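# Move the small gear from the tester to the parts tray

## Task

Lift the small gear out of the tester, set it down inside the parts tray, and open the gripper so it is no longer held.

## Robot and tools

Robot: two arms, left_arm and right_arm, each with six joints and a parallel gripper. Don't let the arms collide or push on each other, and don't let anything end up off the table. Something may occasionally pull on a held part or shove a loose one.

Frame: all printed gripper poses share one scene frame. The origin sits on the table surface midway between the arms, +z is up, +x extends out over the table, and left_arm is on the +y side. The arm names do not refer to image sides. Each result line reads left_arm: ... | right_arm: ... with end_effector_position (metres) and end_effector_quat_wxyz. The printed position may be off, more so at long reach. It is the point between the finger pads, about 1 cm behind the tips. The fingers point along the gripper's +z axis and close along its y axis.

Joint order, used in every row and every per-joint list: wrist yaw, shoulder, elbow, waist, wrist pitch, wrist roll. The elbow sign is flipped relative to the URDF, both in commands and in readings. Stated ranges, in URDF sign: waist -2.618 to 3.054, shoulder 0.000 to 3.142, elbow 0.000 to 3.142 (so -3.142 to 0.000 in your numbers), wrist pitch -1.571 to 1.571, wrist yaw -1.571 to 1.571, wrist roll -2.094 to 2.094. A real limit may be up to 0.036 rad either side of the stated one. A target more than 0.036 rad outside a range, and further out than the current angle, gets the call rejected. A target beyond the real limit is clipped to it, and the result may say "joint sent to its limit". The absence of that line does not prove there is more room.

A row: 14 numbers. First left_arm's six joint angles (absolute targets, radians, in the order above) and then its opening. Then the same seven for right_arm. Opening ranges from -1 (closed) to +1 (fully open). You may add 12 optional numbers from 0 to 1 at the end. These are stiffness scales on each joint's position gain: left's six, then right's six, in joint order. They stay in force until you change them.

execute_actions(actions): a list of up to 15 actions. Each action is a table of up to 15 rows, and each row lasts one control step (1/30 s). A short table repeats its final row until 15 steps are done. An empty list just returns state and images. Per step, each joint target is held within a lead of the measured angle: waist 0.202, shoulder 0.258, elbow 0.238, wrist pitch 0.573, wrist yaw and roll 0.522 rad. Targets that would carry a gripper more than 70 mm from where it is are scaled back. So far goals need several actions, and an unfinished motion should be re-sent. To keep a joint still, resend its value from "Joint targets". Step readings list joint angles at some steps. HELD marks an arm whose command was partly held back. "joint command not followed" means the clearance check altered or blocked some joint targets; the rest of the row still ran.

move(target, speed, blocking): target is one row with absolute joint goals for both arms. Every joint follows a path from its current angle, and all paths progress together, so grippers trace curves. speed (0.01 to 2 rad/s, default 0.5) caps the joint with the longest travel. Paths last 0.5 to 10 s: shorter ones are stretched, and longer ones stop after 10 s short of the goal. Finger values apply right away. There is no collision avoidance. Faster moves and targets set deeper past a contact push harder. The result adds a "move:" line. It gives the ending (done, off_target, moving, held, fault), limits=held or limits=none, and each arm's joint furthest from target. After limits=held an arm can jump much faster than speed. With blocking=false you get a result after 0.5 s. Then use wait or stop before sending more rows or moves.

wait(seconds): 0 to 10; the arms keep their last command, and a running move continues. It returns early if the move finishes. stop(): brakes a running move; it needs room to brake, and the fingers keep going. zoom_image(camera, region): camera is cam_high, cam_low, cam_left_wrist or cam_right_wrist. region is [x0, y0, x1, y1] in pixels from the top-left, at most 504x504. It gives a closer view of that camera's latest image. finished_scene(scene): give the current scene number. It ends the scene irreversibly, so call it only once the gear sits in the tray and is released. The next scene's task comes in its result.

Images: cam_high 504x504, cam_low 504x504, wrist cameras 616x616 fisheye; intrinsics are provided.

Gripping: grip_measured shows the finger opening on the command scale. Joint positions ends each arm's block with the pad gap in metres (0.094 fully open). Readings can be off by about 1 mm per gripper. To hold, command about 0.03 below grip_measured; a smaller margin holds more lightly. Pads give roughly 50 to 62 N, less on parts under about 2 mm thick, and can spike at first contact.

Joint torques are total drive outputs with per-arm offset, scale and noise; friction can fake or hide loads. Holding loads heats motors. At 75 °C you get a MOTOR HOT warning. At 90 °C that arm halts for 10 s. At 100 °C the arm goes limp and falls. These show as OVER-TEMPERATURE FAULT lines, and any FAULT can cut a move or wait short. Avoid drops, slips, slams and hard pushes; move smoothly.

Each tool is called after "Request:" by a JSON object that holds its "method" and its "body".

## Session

Request:
{"method": "execute_actions", "body": {"actions": []}}

Scene clock: 0.00 s.
left_arm: end_effector_position=(+0.2791, +0.5671, +0.2070) grip_measured=+1.000 end_effector_quat_wxyz=(+0.423, -0.349, +0.599, +0.583) | right_arm: end_effector_position=(+0.3675, -0.4206, +0.1342) grip_measured=+1.000 end_effector_quat_wxyz=(+0.095, +0.435, +0.707, +0.549)
Joint names: [wrist yaw, shoulder, elbow, waist, wrist pitch, wrist roll]
Joint positions: left_arm=[-1.196  1.775 -0.717  0.139  1.16   0.51   0.094] | right_arm=[-1.149  2.157 -1.628 -0.683 -1.429 -0.039  0.094]
Joint velocities: left_arm=[-0.066 -0.002 -0.027 -0.032 -0.007  0.066  0.   ] | right_arm=[-0.066 -0.012 -0.002 -0.012  0.066  0.037  0.   ]
Joint torques (N m, as the arm reports them, + toward a larger Joint positions number): no reading
Motor temperatures (°C, as the motors report them): left_arm=[26 34 33 25 44 26] | right_arm=[25 29 28 25 34 24]
Joint targets: left_arm=[-1.195 1.771 -0.721 0.139 1.157 0.505] | right_arm=[-1.165 2.138 -1.639 -0.683 -1.426 -0.046]
Joint stiffness scale: left_arm=[1. 1. 1. 1. 1. 1.] | right_arm=[1. 1. 1. 1. 1. 1.]

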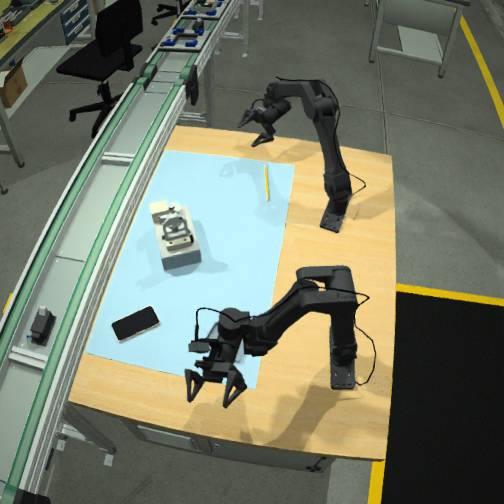

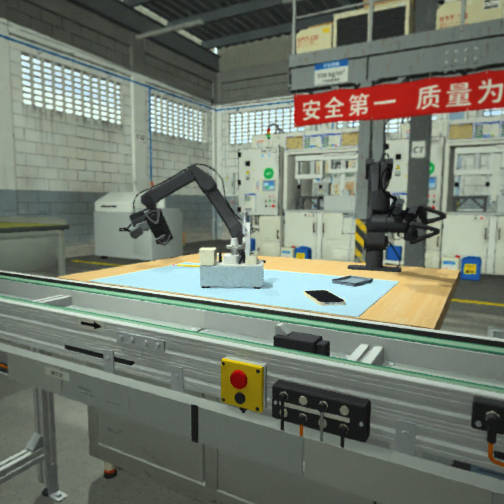

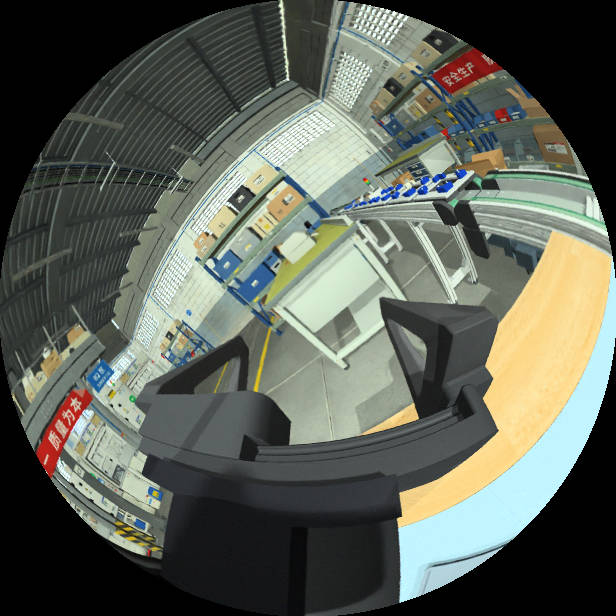

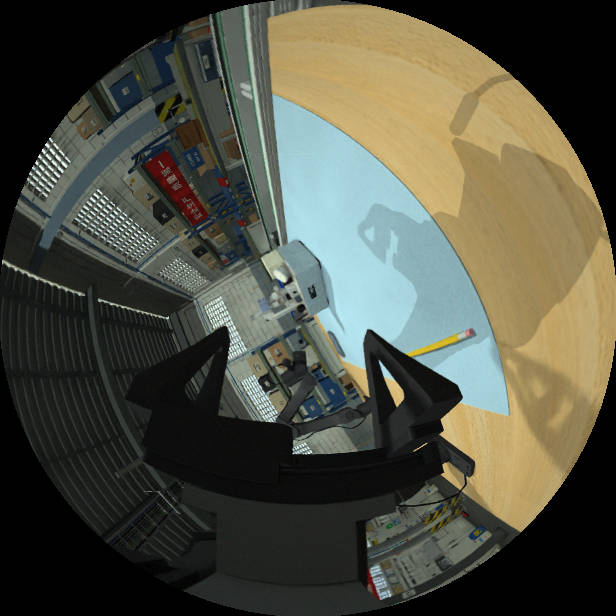

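Request:
{"method": "zoom_image", "body": {"camera": "cam_high", "region": [110, 180, 230, 300]}}

Region (110, 180, 230, 300) of cam_high's 504x504 image, scaled by 4.200, with more detail than that image has.

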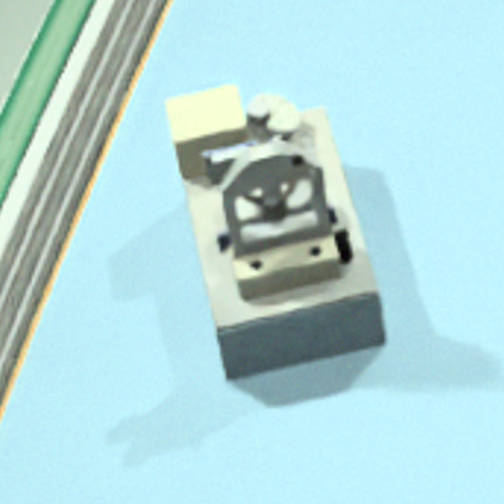

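Request:
{"method": "move", "body": {"target": [1.023, 2.246, -1.245, -0.223, 0.953, 0, -0.4, 0.007, 1.624, -0.962, 0.25, 0.53, 0, -0.15], "speed": 1.0}}

Request:
{"method": "move", "body": {"target": [1.023, 2.246, -1.245, -0.223, 0.953, 0, -0.4, 0.007, 1.624, -0.962, 0.728, 0.53, 0, -0.15], "speed": 0.6}}

Scene clock: 59.70 s.
left_arm: end_effector_position=(+0.4704, +0.1090, +0.1465) grip_measured=-0.397 end_effector_quat_wxyz=(+0.595, +0.368, +0.611, -0.371) | right_arm: end_effector_position=(+0.5321, -0.2281, +0.2278) grip_measured=-0.148 end_effector_quat_wxyz=(+0.640, -0.017, +0.768, +0.011)
Joint names: [wrist yaw, shoulder, elbow, waist, wrist pitch, wrist roll]
Joint positions: left_arm=[ 1.014  2.232 -1.224 -0.219  0.977  0.011  0.028] | right_arm=[-0.     1.657 -0.97   0.245  0.506 -0.005  0.04 ]
Joint velocities: left_arm=[ 0.051 -0.027 -0.007  0.002 -0.007 -0.007  0.001] | right_arm=[ 0.022 -0.002 -0.002  0.002  0.007 -0.022 -0.001]
Joint torques (N m, as the arm reports them, + toward a larger Joint positions number): left_arm=[  0.18 -10.23  -7.49  -0.35   1.12  -0.09] | right_arm=[ 0.08 -9.9  -5.46  0.4   2.36  0.07]
Motor temperatures (°C, as the motors report them): left_arm=[26 36 34 25 45 26] | right_arm=[26 34 29 25 32 24]
Joint targets: left_arm=[1.023 2.246 -1.245 -0.223 0.953 -0.000] | right_arm=[0.007 1.624 -0.962 0.250 0.530 -0.000]
Joint stiffness scale: left_arm=[1. 1. 1. 1. 1. 1.] | right_arm=[1. 1. 1. 1. 1. 1.]
move: off_target (left_arm, right_arm); limits=none; left_arm: farthest joint: the wrist pitch, 0.024 radians from its target (0.207 radians at the start); right_arm: farthest joint: the shoulder, 0.033 radians from its target (0.533 radians at the start)

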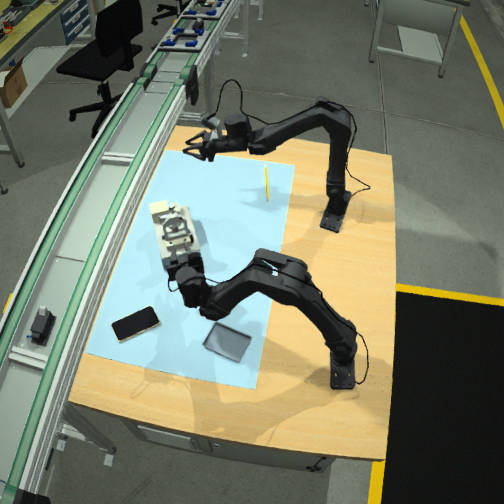

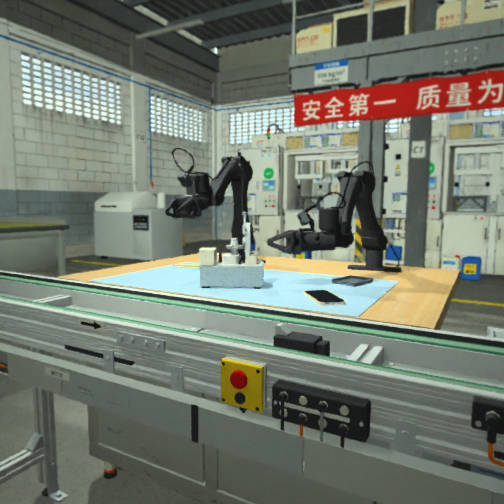

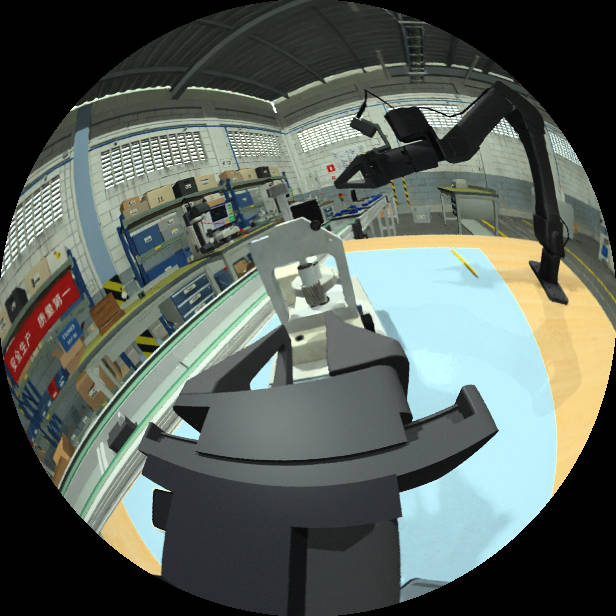

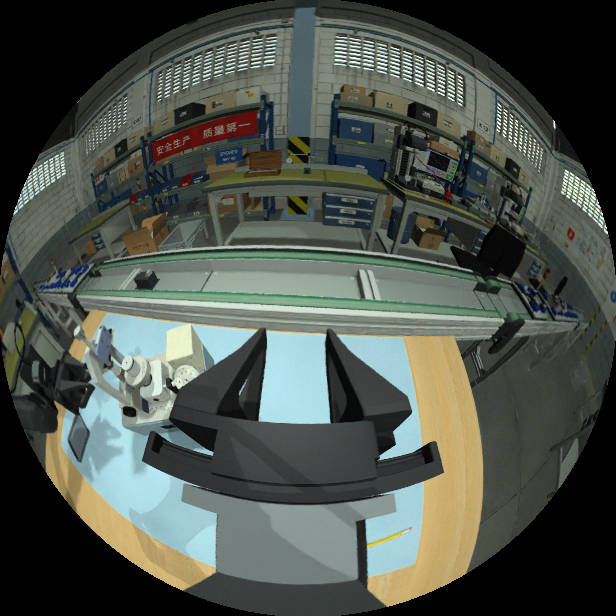

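Scene clock: 60.90 s.
left_arm: end_effector_position=(+0.4703, +0.1089, +0.1465) grip_measured=-0.397 end_effector_quat_wxyz=(+0.595, +0.368, +0.611, -0.371) | right_arm: end_effector_position=(+0.4635, +0.0084, +0.2278) grip_measured=-0.148 end_effector_quat_wxyz=(+0.619, -0.199, +0.742, +0.163)
Joint names: [wrist yaw, shoulder, elbow, waist, wrist pitch, wrist roll]
Joint positions: left_arm=[ 1.014  2.232 -1.224 -0.219  0.977  0.011  0.028] | right_arm=[ 0.003  1.657 -0.97   0.729  0.506 -0.004  0.04 ]
Joint velocities: left_arm=[-0.022  0.007 -0.012 -0.007 -0.007  0.022  0.   ] | right_arm=[ 0.037  0.017  0.002  0.002 -0.022  0.007  0.   ]
Joint torques (N m, as the arm reports them, + toward a larger Joint positions number): left_arm=[  0.12 -10.27  -7.5   -0.24   1.12  -0.13] | right_arm=[-0.04 -9.93 -5.42 -0.2   2.32  0.04]
Motor temperatures (°C, as the motors report them): left_arm=[26 36 34 25 45 26] | right_arm=[26 34 29 25 32 24]
Joint targets: left_arm=[1.023 2.246 -1.245 -0.223 0.953 0.000] | right_arm=[0.007 1.624 -0.962 0.728 0.530 0.000]
Joint stiffness scale: left_arm=[1. 1. 1. 1. 1. 1.] | right_arm=[1. 1. 1. 1. 1. 1.]
move: off_target (left_arm, right_arm); limits=none; left_arm: farthest joint: the wrist pitch, 0.024 radians from its target (0.024 radians at the start); right_arm: farthest joint: the shoulder, 0.033 radians from its target (0.033 radians at the start)

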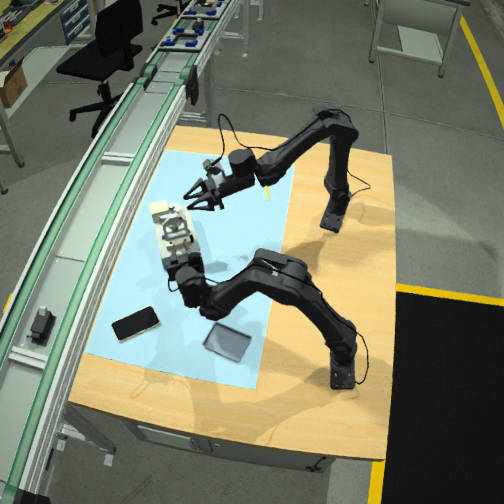

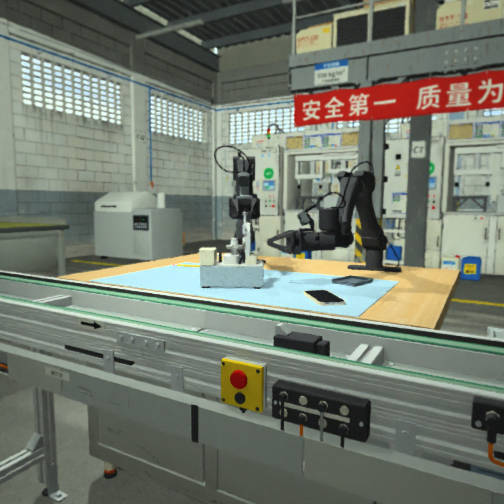

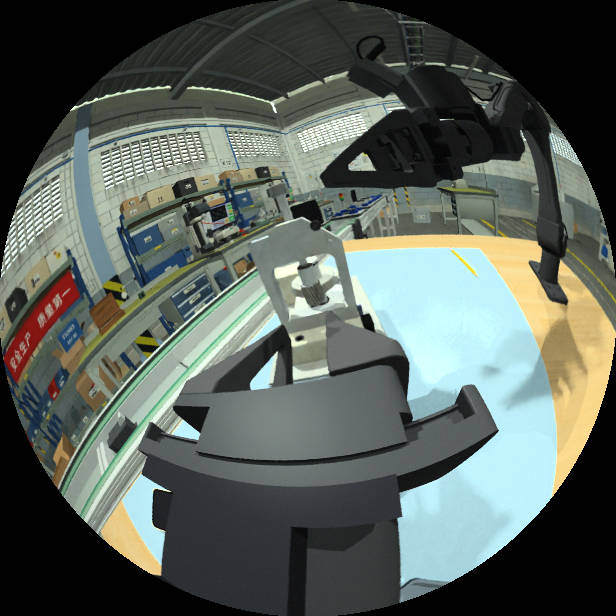

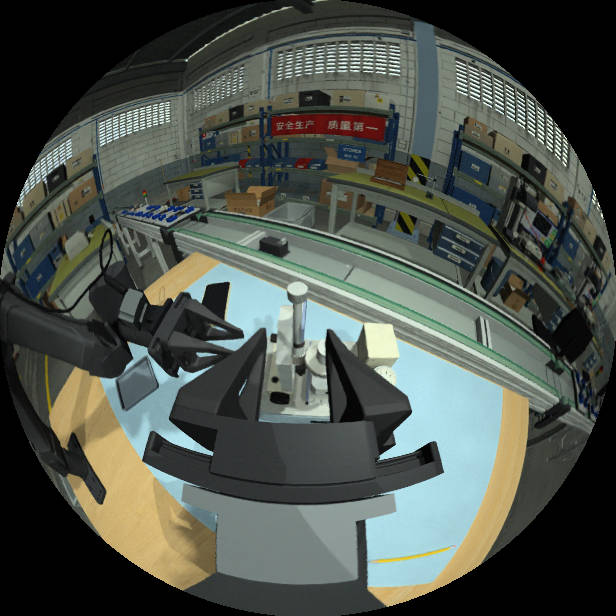

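Request:
{"method": "execute_actions", "body": {"actions": []}}

Scene clock: 86.67 s.
left_arm: end_effector_position=(+0.4703, +0.1089, +0.1465) grip_measured=-0.397 end_effector_quat_wxyz=(+0.595, +0.368, +0.611, -0.371) | right_arm: end_effector_position=(+0.4635, +0.0084, +0.2278) grip_measured=-0.148 end_effector_quat_wxyz=(+0.619, -0.199, +0.742, +0.163)
Joint names: [wrist yaw, shoulder, elbow, waist, wrist pitch, wrist roll]
Joint positions: left_arm=[ 1.014  2.232 -1.224 -0.219  0.977  0.011  0.028] | right_arm=[ 0.003  1.657 -0.97   0.729  0.506 -0.004  0.04 ]
Joint velocities: left_arm=[ 0.051 -0.002 -0.012 -0.007 -0.051  0.007 -0.001] | right_arm=[-0.037 -0.002 -0.002 -0.002 -0.022 -0.051  0.   ]
Joint torques (N m, as the arm reports them, + toward a larger Joint positions number): left_arm=[  0.13 -10.29  -7.55  -0.3    1.1   -0.16] | right_arm=[ 0.   -9.91 -5.32  0.05  2.34  0.03]
Motor temperatures (°C, as the motors report them): left_arm=[26 38 35 25 44 26] | right_arm=[26 33 29 25 36 24]
Joint targets: left_arm=[1.023 2.246 -1.245 -0.223 0.953 0.000] | right_arm=[0.007 1.624 -0.962 0.728 0.530 0.000]
Joint stiffness scale: left_arm=[1. 1. 1. 1. 1. 1.] | right_arm=[1. 1. 1. 1. 1. 1.]

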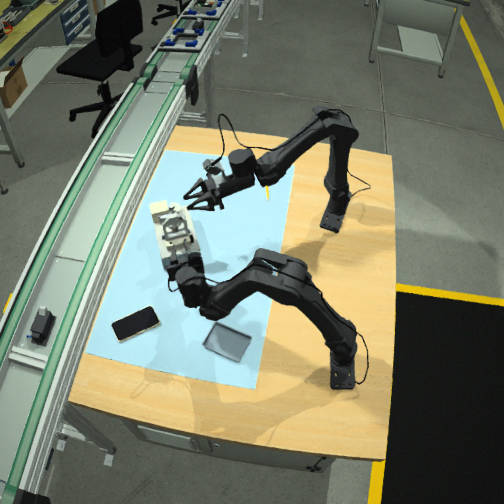

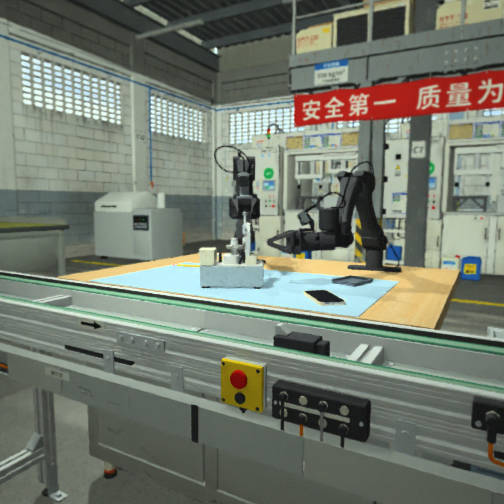

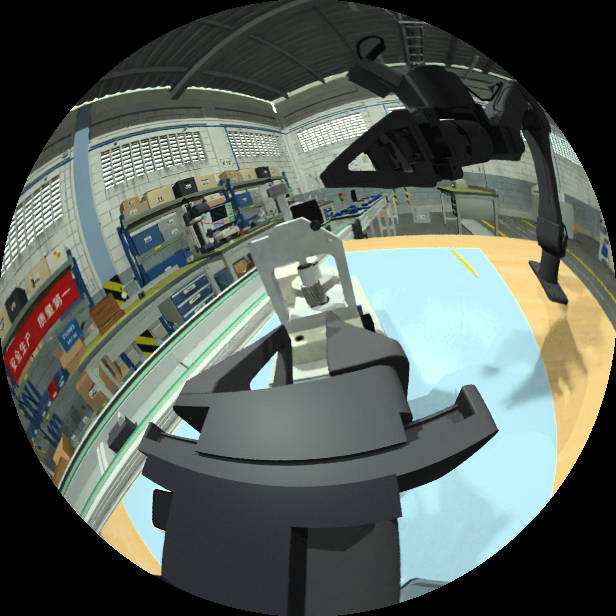

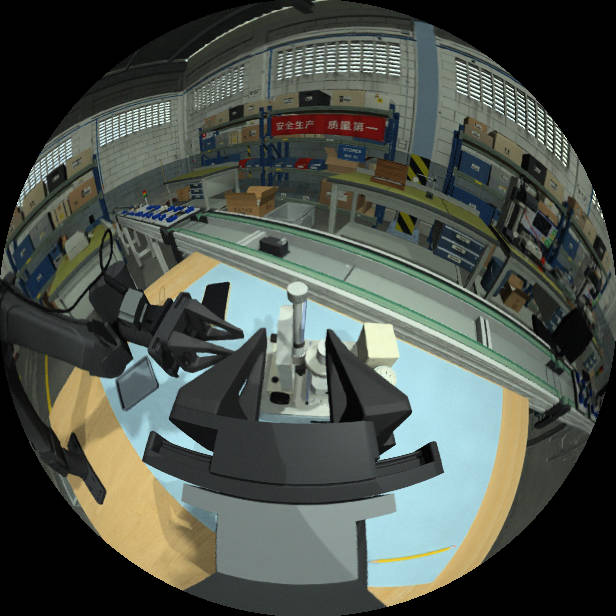

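Request:
{"method": "move", "body": {"target": [0.909, 2.336, -1.414, -0.321, 0.878, 0.0, -0.4, 0.007, 1.774, -1.130, 0.728, 0.487, 0.0, -0.15], "speed": 0.25}}

Scene clock: 117.70 s.
left_arm: end_effector_position=(+0.4696, +0.1090, +0.1183) grip_measured=-0.397 end_effector_quat_wxyz=(+0.573, +0.357, +0.631, -0.382) | right_arm: end_effector_position=(+0.4593, +0.0060, +0.1953) grip_measured=-0.148 end_effector_quat_wxyz=(+0.586, -0.206, +0.768, +0.154)
Joint names: [wrist yaw, shoulder, elbow, waist, wrist pitch, wrist roll]
Joint positions: left_arm=[ 1.015  2.279 -1.218 -0.219  0.962  0.012  0.028] | right_arm=[ 0.003  1.678 -0.943  0.729  0.466 -0.004  0.04 ]
Joint velocities: left_arm=[-0.022  1.233  0.017  0.007 -0.256 -0.051  0.   ] | right_arm=[-0.051  0.554  0.681  0.007 -0.945  0.007 -0.   ]
Joint torques (N m, as the arm reports them, + toward a larger Joint positions number): left_arm=[ 0.03  0.52 -0.61  0.02 -0.12  0.01] | right_arm=[-0.08  0.29 -0.17 -0.08  0.1   0.06]
Motor temperatures (°C, as the motors report them): left_arm=[26 38 35 25 44 26] | right_arm=[26 33 29 25 37 24]
Joint targets: left_arm=[1.015 2.248 -1.220 -0.219 0.969 0.012] | right_arm=[0.003 1.665 -0.961 0.729 0.491 -0.004]
Joint stiffness scale: left_arm=[1. 1. 1. 1. 1. 1.] | right_arm=[1. 1. 1. 1. 1. 1.]
NO CONTROL: MOTORS OFF. The power of the arms went off during this call, through no command of yours: the arms are limp, and their grippers may let go. This result may show the arms still falling. What the arms strike, push or drop without control is reported as usual and can cost score or fail the task. A move or wait that this ends or prevents says "fault", and your reply's later calls are not run and say "fault stop": those words mean this event, not a fault of the arms. The arms run no command until a result says that a person gave control back. To wait, call execute_actions with no actions, or call wait: whatever seconds a wait asks for, either call returns when control is back, or after at most 30 seconds. The wait uses none of the scene's actions, and its seconds cost nothing.
move: fault (left_arm, right_arm); limits=none; left_arm: farthest joint: the elbow, 0.196 radians from its target (0.190 radians at the start); right_arm: farthest joint: the elbow, 0.187 radians from its target (0.160 radians at the start)

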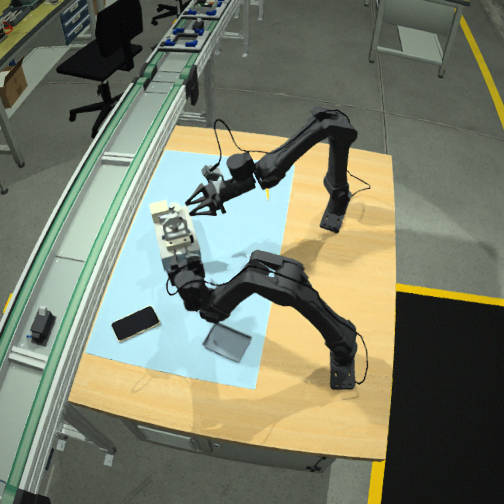

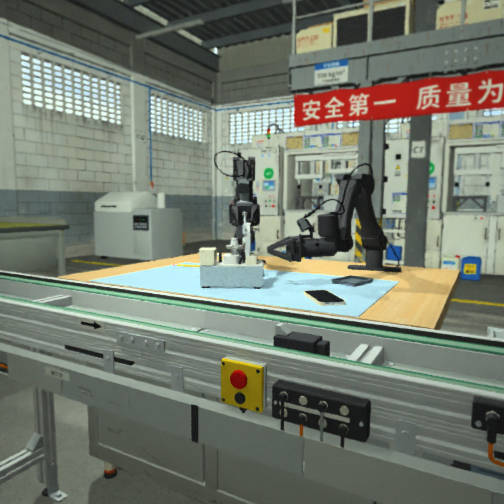

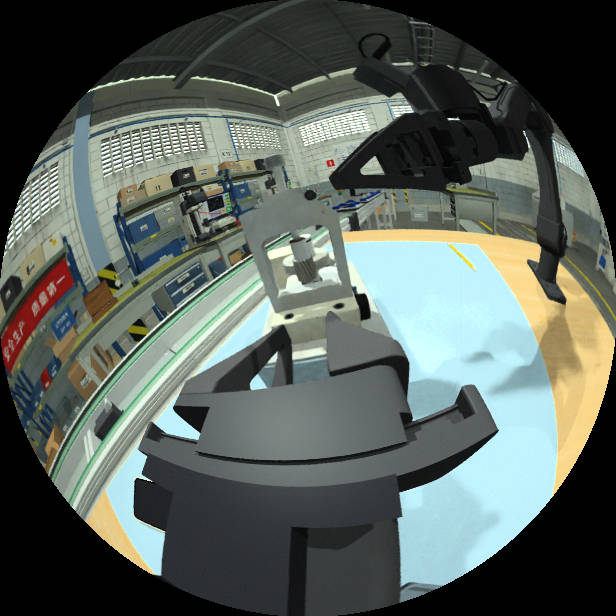

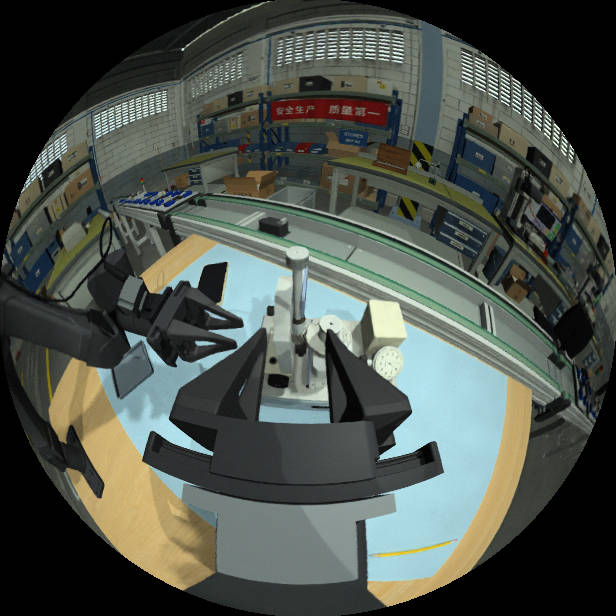

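The motors lost power, so I'll wait until control comes back.

Request:
{"method": "wait", "body": {"seconds": 10}}

Scene clock: 150.07 s.
left_arm: end_effector_position=(+0.3647, +0.0777, +0.0381) grip_measured=-0.423 end_effector_quat_wxyz=(+0.471, +0.528, +0.470, -0.528) | right_arm: end_effector_position=(+0.4397, -0.0058, +0.0261) grip_measured=-0.205 end_effector_quat_wxyz=(+0.647, -0.194, +0.718, +0.169)
Joint names: [wrist yaw, shoulder, elbow, waist, wrist pitch, wrist roll]
Joint positions: left_arm=[ 1.569  2.554 -1.243 -0.25   1.233  0.079  0.027] | right_arm=[ 0.003  2.368 -0.68   0.728  1.581 -0.008  0.037]
Joint velocities: left_arm=[ 0.022  0.007 -0.007  0.012 -0.022 -0.007  0.   ] | right_arm=[-0.11   0.002  0.007  0.002  0.022 -0.051 -0.001]
Joint torques (N m, as the arm reports them, + toward a larger Joint positions number): left_arm=[ 0.02  0.57 -0.68  0.08 -0.09 -0.02] | right_arm=[-0.01  0.36  0.01  0.05  0.13 -0.01]
Motor temperatures (°C, as the motors report them): left_arm=[26 34 33 25 40 26] | right_arm=[26 30 28 25 33 24]
Joint targets: left_arm=[1.569 2.554 -1.243 -0.250 1.233 0.079] | right_arm=[0.003 2.368 -0.680 0.728 1.581 -0.008]
Joint stiffness scale: left_arm=[1. 1. 1. 1. 1. 1.] | right_arm=[1. 1. 1. 1. 1. 1.]
NO CONTROL, STILL: no person has given control back yet. Call execute_actions with no actions, or call wait, again.
wait: 0.00 of 10 s (a fault stop came first)

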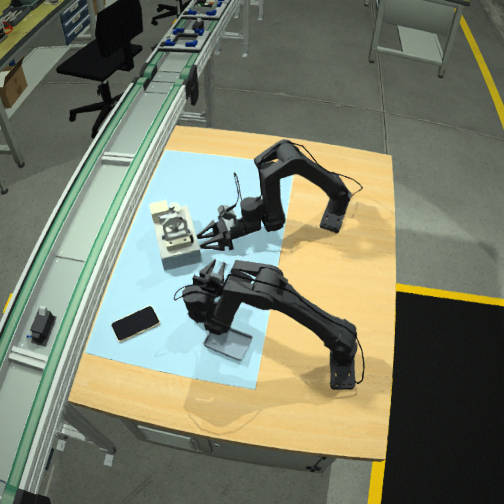

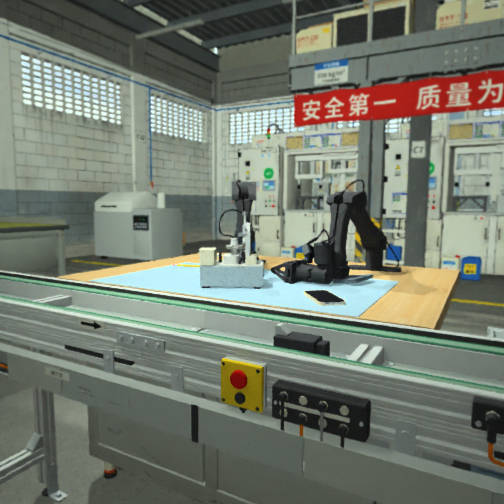

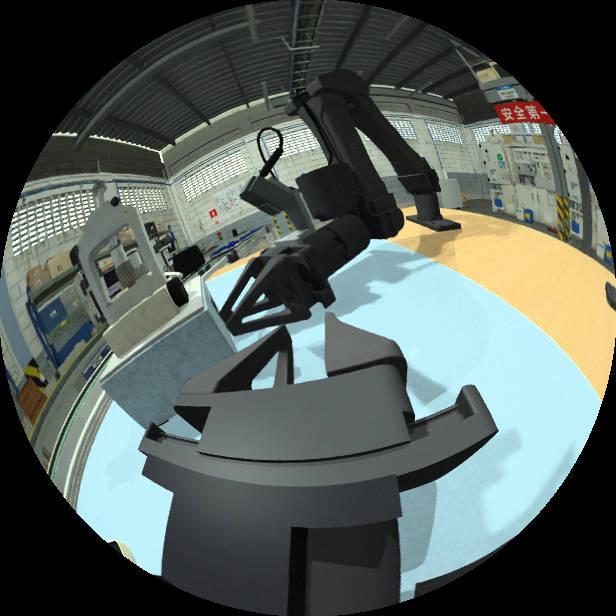

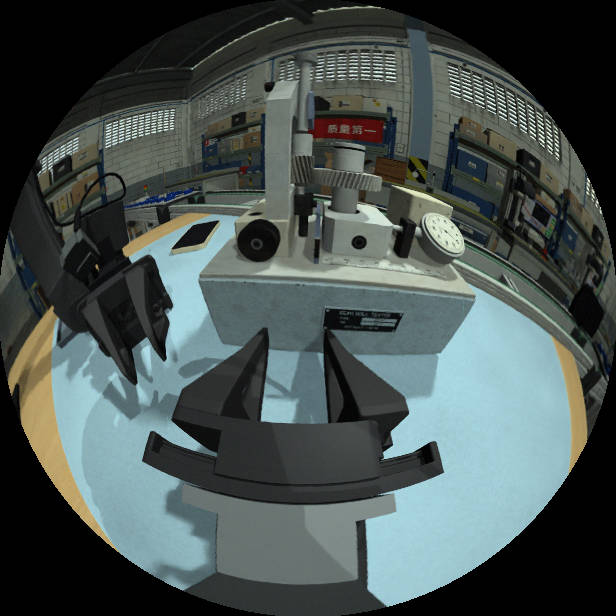

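Request:
{"method": "wait", "body": {"seconds": 10}}

Scene clock: 176.40 s.
left_arm: end_effector_position=(+0.3647, +0.0777, +0.0381) grip_measured=-0.423 end_effector_quat_wxyz=(+0.471, +0.528, +0.470, -0.528) | right_arm: end_effector_position=(+0.4397, -0.0058, +0.0261) grip_measured=-0.205 end_effector_quat_wxyz=(+0.647, -0.194, +0.718, +0.169)
Joint names: [wrist yaw, shoulder, elbow, waist, wrist pitch, wrist roll]
Joint positions: left_arm=[ 1.569  2.554 -1.243 -0.25   1.233  0.079  0.027] | right_arm=[ 0.003  2.368 -0.68   0.728  1.581 -0.008  0.037]
Joint velocities: left_arm=[ 0.007 -0.027  0.002  0.002 -0.037 -0.007  0.   ] | right_arm=[ 0.037  0.017  0.002 -0.007  0.037  0.022 -0.   ]
Joint torques (N m, as the arm reports them, + toward a larger Joint positions number): left_arm=[ 0.03  0.6  -0.55  0.12 -0.13  0.01] | right_arm=[-0.01  0.32 -0.08 -0.14  0.14  0.05]
Motor temperatures (°C, as the motors report them): left_arm=[26 33 32 25 38 26] | right_arm=[26 29 28 25 31 24]
Joint targets: left_arm=[1.569 2.554 -1.243 -0.250 1.233 0.079] | right_arm=[0.003 2.368 -0.680 0.728 1.581 -0.008]
Joint stiffness scale: left_arm=[1. 1. 1. 1. 1. 1.] | right_arm=[1. 1. 1. 1. 1. 1.]
CONTROL GIVEN BACK BY A PERSON. The power is on again. The arms and their grippers hold where they came to rest, not your last command. Their grippers do not squeeze until commanded. The arms may rest on the table, on a part or against the robot's own body, stand at a joint limit or lie folded up, and parts may have moved. Move slowly at first; if an arm does not follow, try another direction. Commands run again from your next reply on.
wait: 0.00 of 10 s (a fault stop came first)

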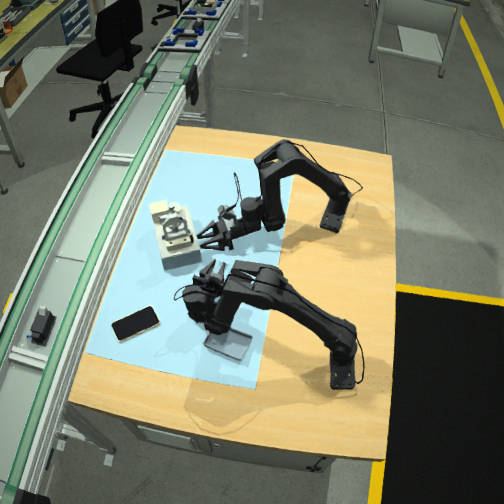

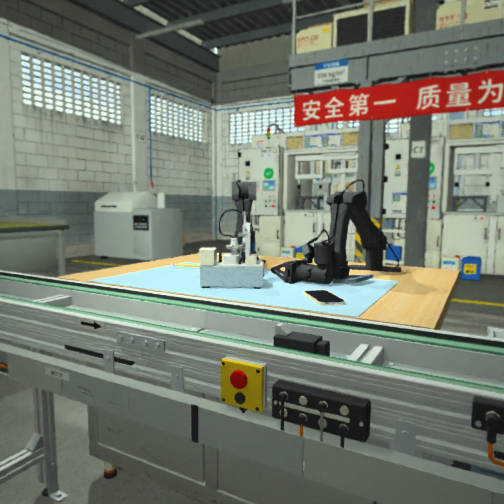

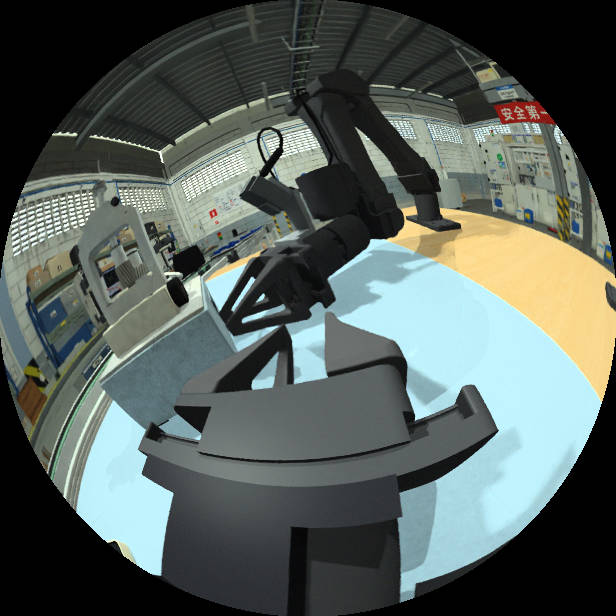

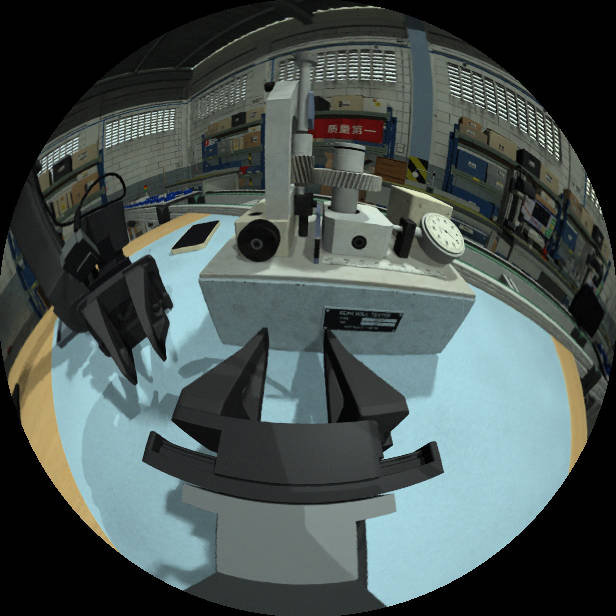

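Request:
{"method": "move", "body": {"target": [1.54, 2.21, -1.245, -0.23, 0.955, 0.02, -0.4, 0.003, 1.83, -0.55, 0.728, 1.15, 0.0, -0.15], "speed": 0.3}}

Scene clock: 216.07 s.
left_arm: end_effector_position=(+0.3773, +0.0805, +0.1572) grip_measured=-0.403 end_effector_quat_wxyz=(+0.487, +0.528, +0.471, -0.513) | right_arm: end_effector_position=(+0.4201, -0.0162, +0.1153) grip_measured=-0.152 end_effector_quat_wxyz=(+0.631, -0.198, +0.731, +0.168)
Joint names: [wrist yaw, shoulder, elbow, waist, wrist pitch, wrist roll]
Joint positions: left_arm=[ 1.547  2.227 -1.245 -0.24   0.98   0.032  0.028] | right_arm=[-0.001  1.86  -0.561  0.728  1.151 -0.005  0.04 ]
Joint velocities: left_arm=[ 0.022 -0.012  0.007 -0.002  0.037  0.051 -0.001] | right_arm=[ 0.007  0.017  0.007  0.007 -0.007 -0.007 -0.001]
Joint torques (N m, as the arm reports them, + toward a larger Joint positions number): left_arm=[ -0.02 -12.55  -5.68   0.8    0.79  -0.15] | right_arm=[-0.01 -9.49 -3.32 -0.1   2.04  0.03]
Motor temperatures (°C, as the motors report them): left_arm=[26 38 33 25 39 26] | right_arm=[26 32 28 25 35 24]
Joint targets: left_arm=[1.540 2.210 -1.245 -0.230 0.955 0.020] | right_arm=[0.003 1.830 -0.550 0.728 1.150 -0.000]
Joint stiffness scale: left_arm=[1. 1. 1. 1. 1. 1.] | right_arm=[1. 1. 1. 1. 1. 1.]
CONTROL GIVEN BACK BY A PERSON, as an earlier result said. Commands run again.
move: off_target (left_arm, right_arm); limits=none; left_arm: farthest joint: the wrist pitch, 0.025 radians from its target (0.282 radians at the start); right_arm: farthest joint: the shoulder, 0.030 radians from its target (0.533 radians at the start)

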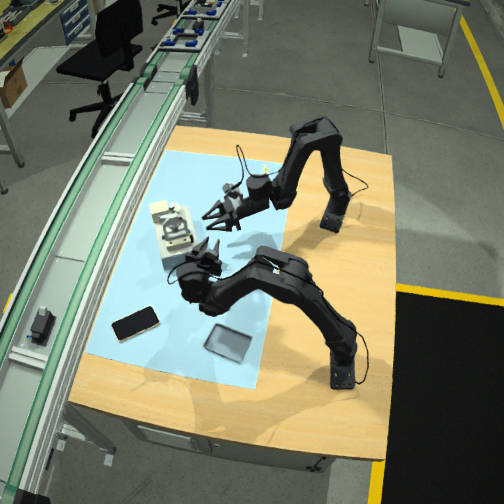

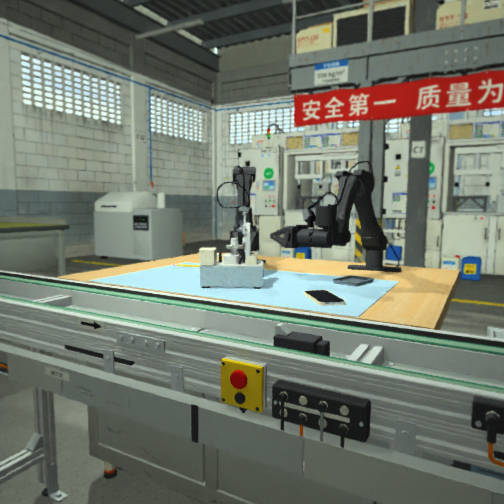

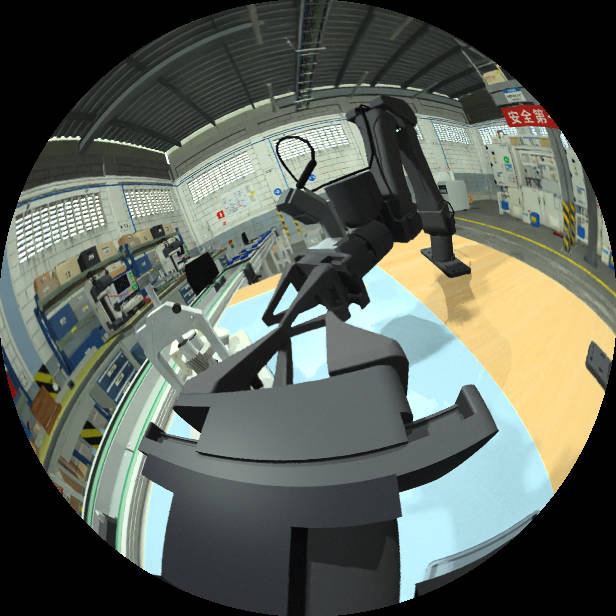

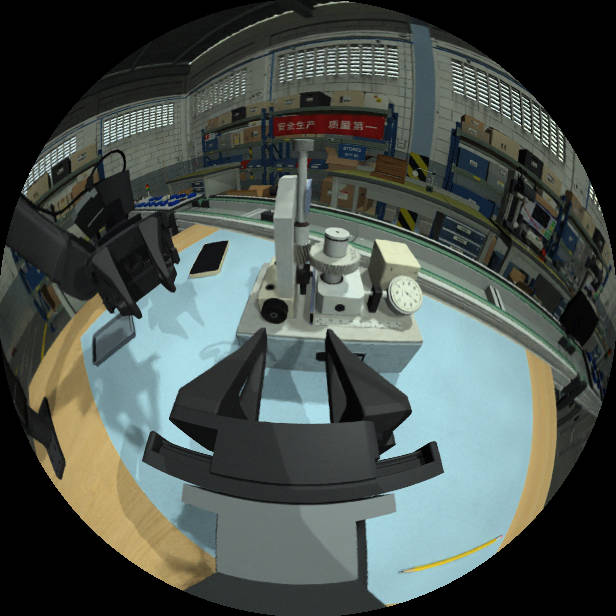

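Request:
{"method": "move", "body": {"target": [0.985, 2.22, -1.245, -0.235, 0.955, 0.0, -0.4, 0.003, 1.627, -0.997, 0.728, 0.506, 0.0, -0.15], "speed": 0.4}}

Scene clock: 227.60 s.
left_arm: end_effector_position=(+0.4730, +0.0993, +0.1568) grip_measured=-0.403 end_effector_quat_wxyz=(+0.604, +0.373, +0.602, -0.367) | right_arm: end_effector_position=(+0.4632, +0.0086, +0.2275) grip_measured=-0.152 end_effector_quat_wxyz=(+0.619, -0.200, +0.742, +0.164)
Joint names: [wrist yaw, shoulder, elbow, waist, wrist pitch, wrist roll]
Joint positions: left_arm=[ 0.993  2.227 -1.245 -0.24   0.979  0.012  0.028] | right_arm=[-0.001  1.657 -0.968  0.728  0.507 -0.005  0.04 ]
Joint velocities: left_arm=[-0.007 -0.012 -0.007  0.002  0.022  0.095 -0.   ] | right_arm=[-0.007 -0.007 -0.002  0.002 -0.022 -0.022  0.   ]
Joint torques (N m, as the arm reports them, + toward a larger Joint positions number): left_arm=[ -0.04 -11.99  -6.11   0.34   1.15  -0.11] | right_arm=[ 0.03 -9.76 -8.19 -0.08  2.03  0.06]
Motor temperatures (°C, as the motors report them): left_arm=[26 39 33 25 39 26] | right_arm=[26 32 29 25 35 24]
Joint targets: left_arm=[0.985 2.220 -1.245 -0.235 0.955 0.000] | right_arm=[0.003 1.627 -0.997 0.728 0.506 -0.000]
Joint stiffness scale: left_arm=[1. 1. 1. 1. 1. 1.] | right_arm=[1. 1. 1. 1. 1. 1.]
move: off_target (left_arm, right_arm); limits=none; left_arm: farthest joint: the wrist pitch, 0.024 radians from its target (0.025 radians at the start); right_arm: farthest joint: the shoulder, 0.030 radians from its target (0.233 radians at the start)

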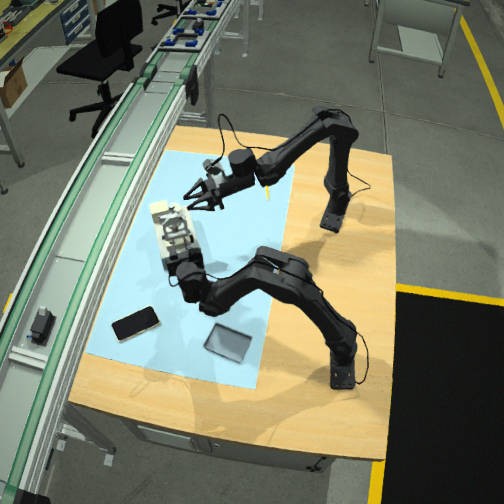

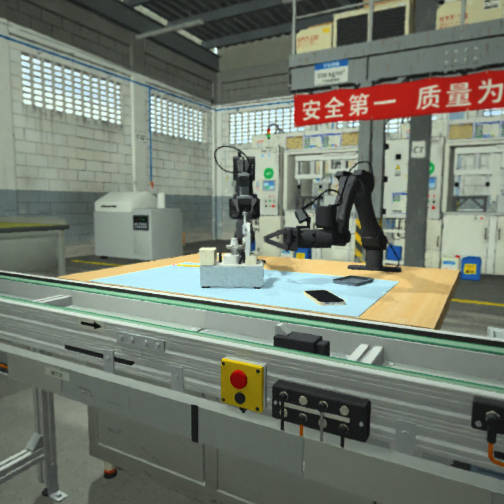

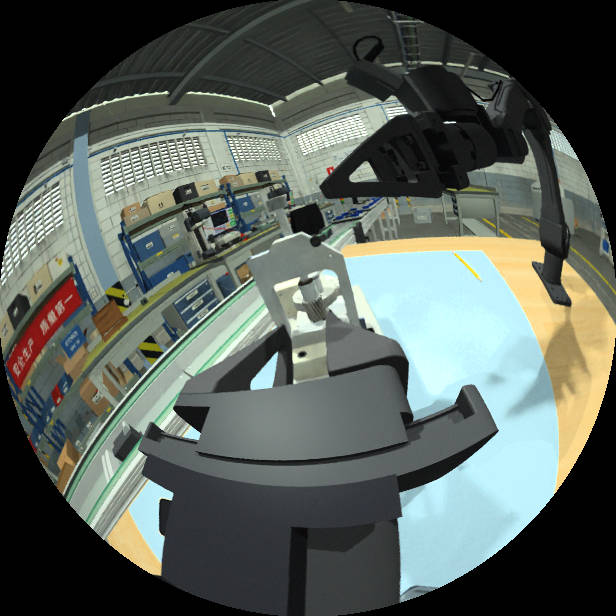

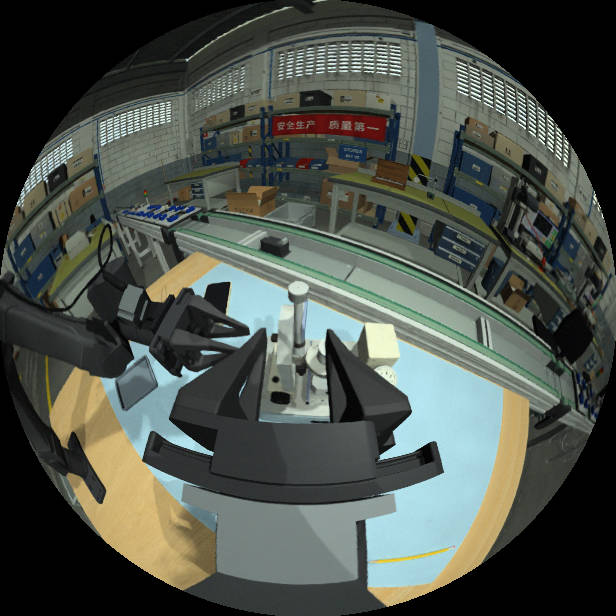

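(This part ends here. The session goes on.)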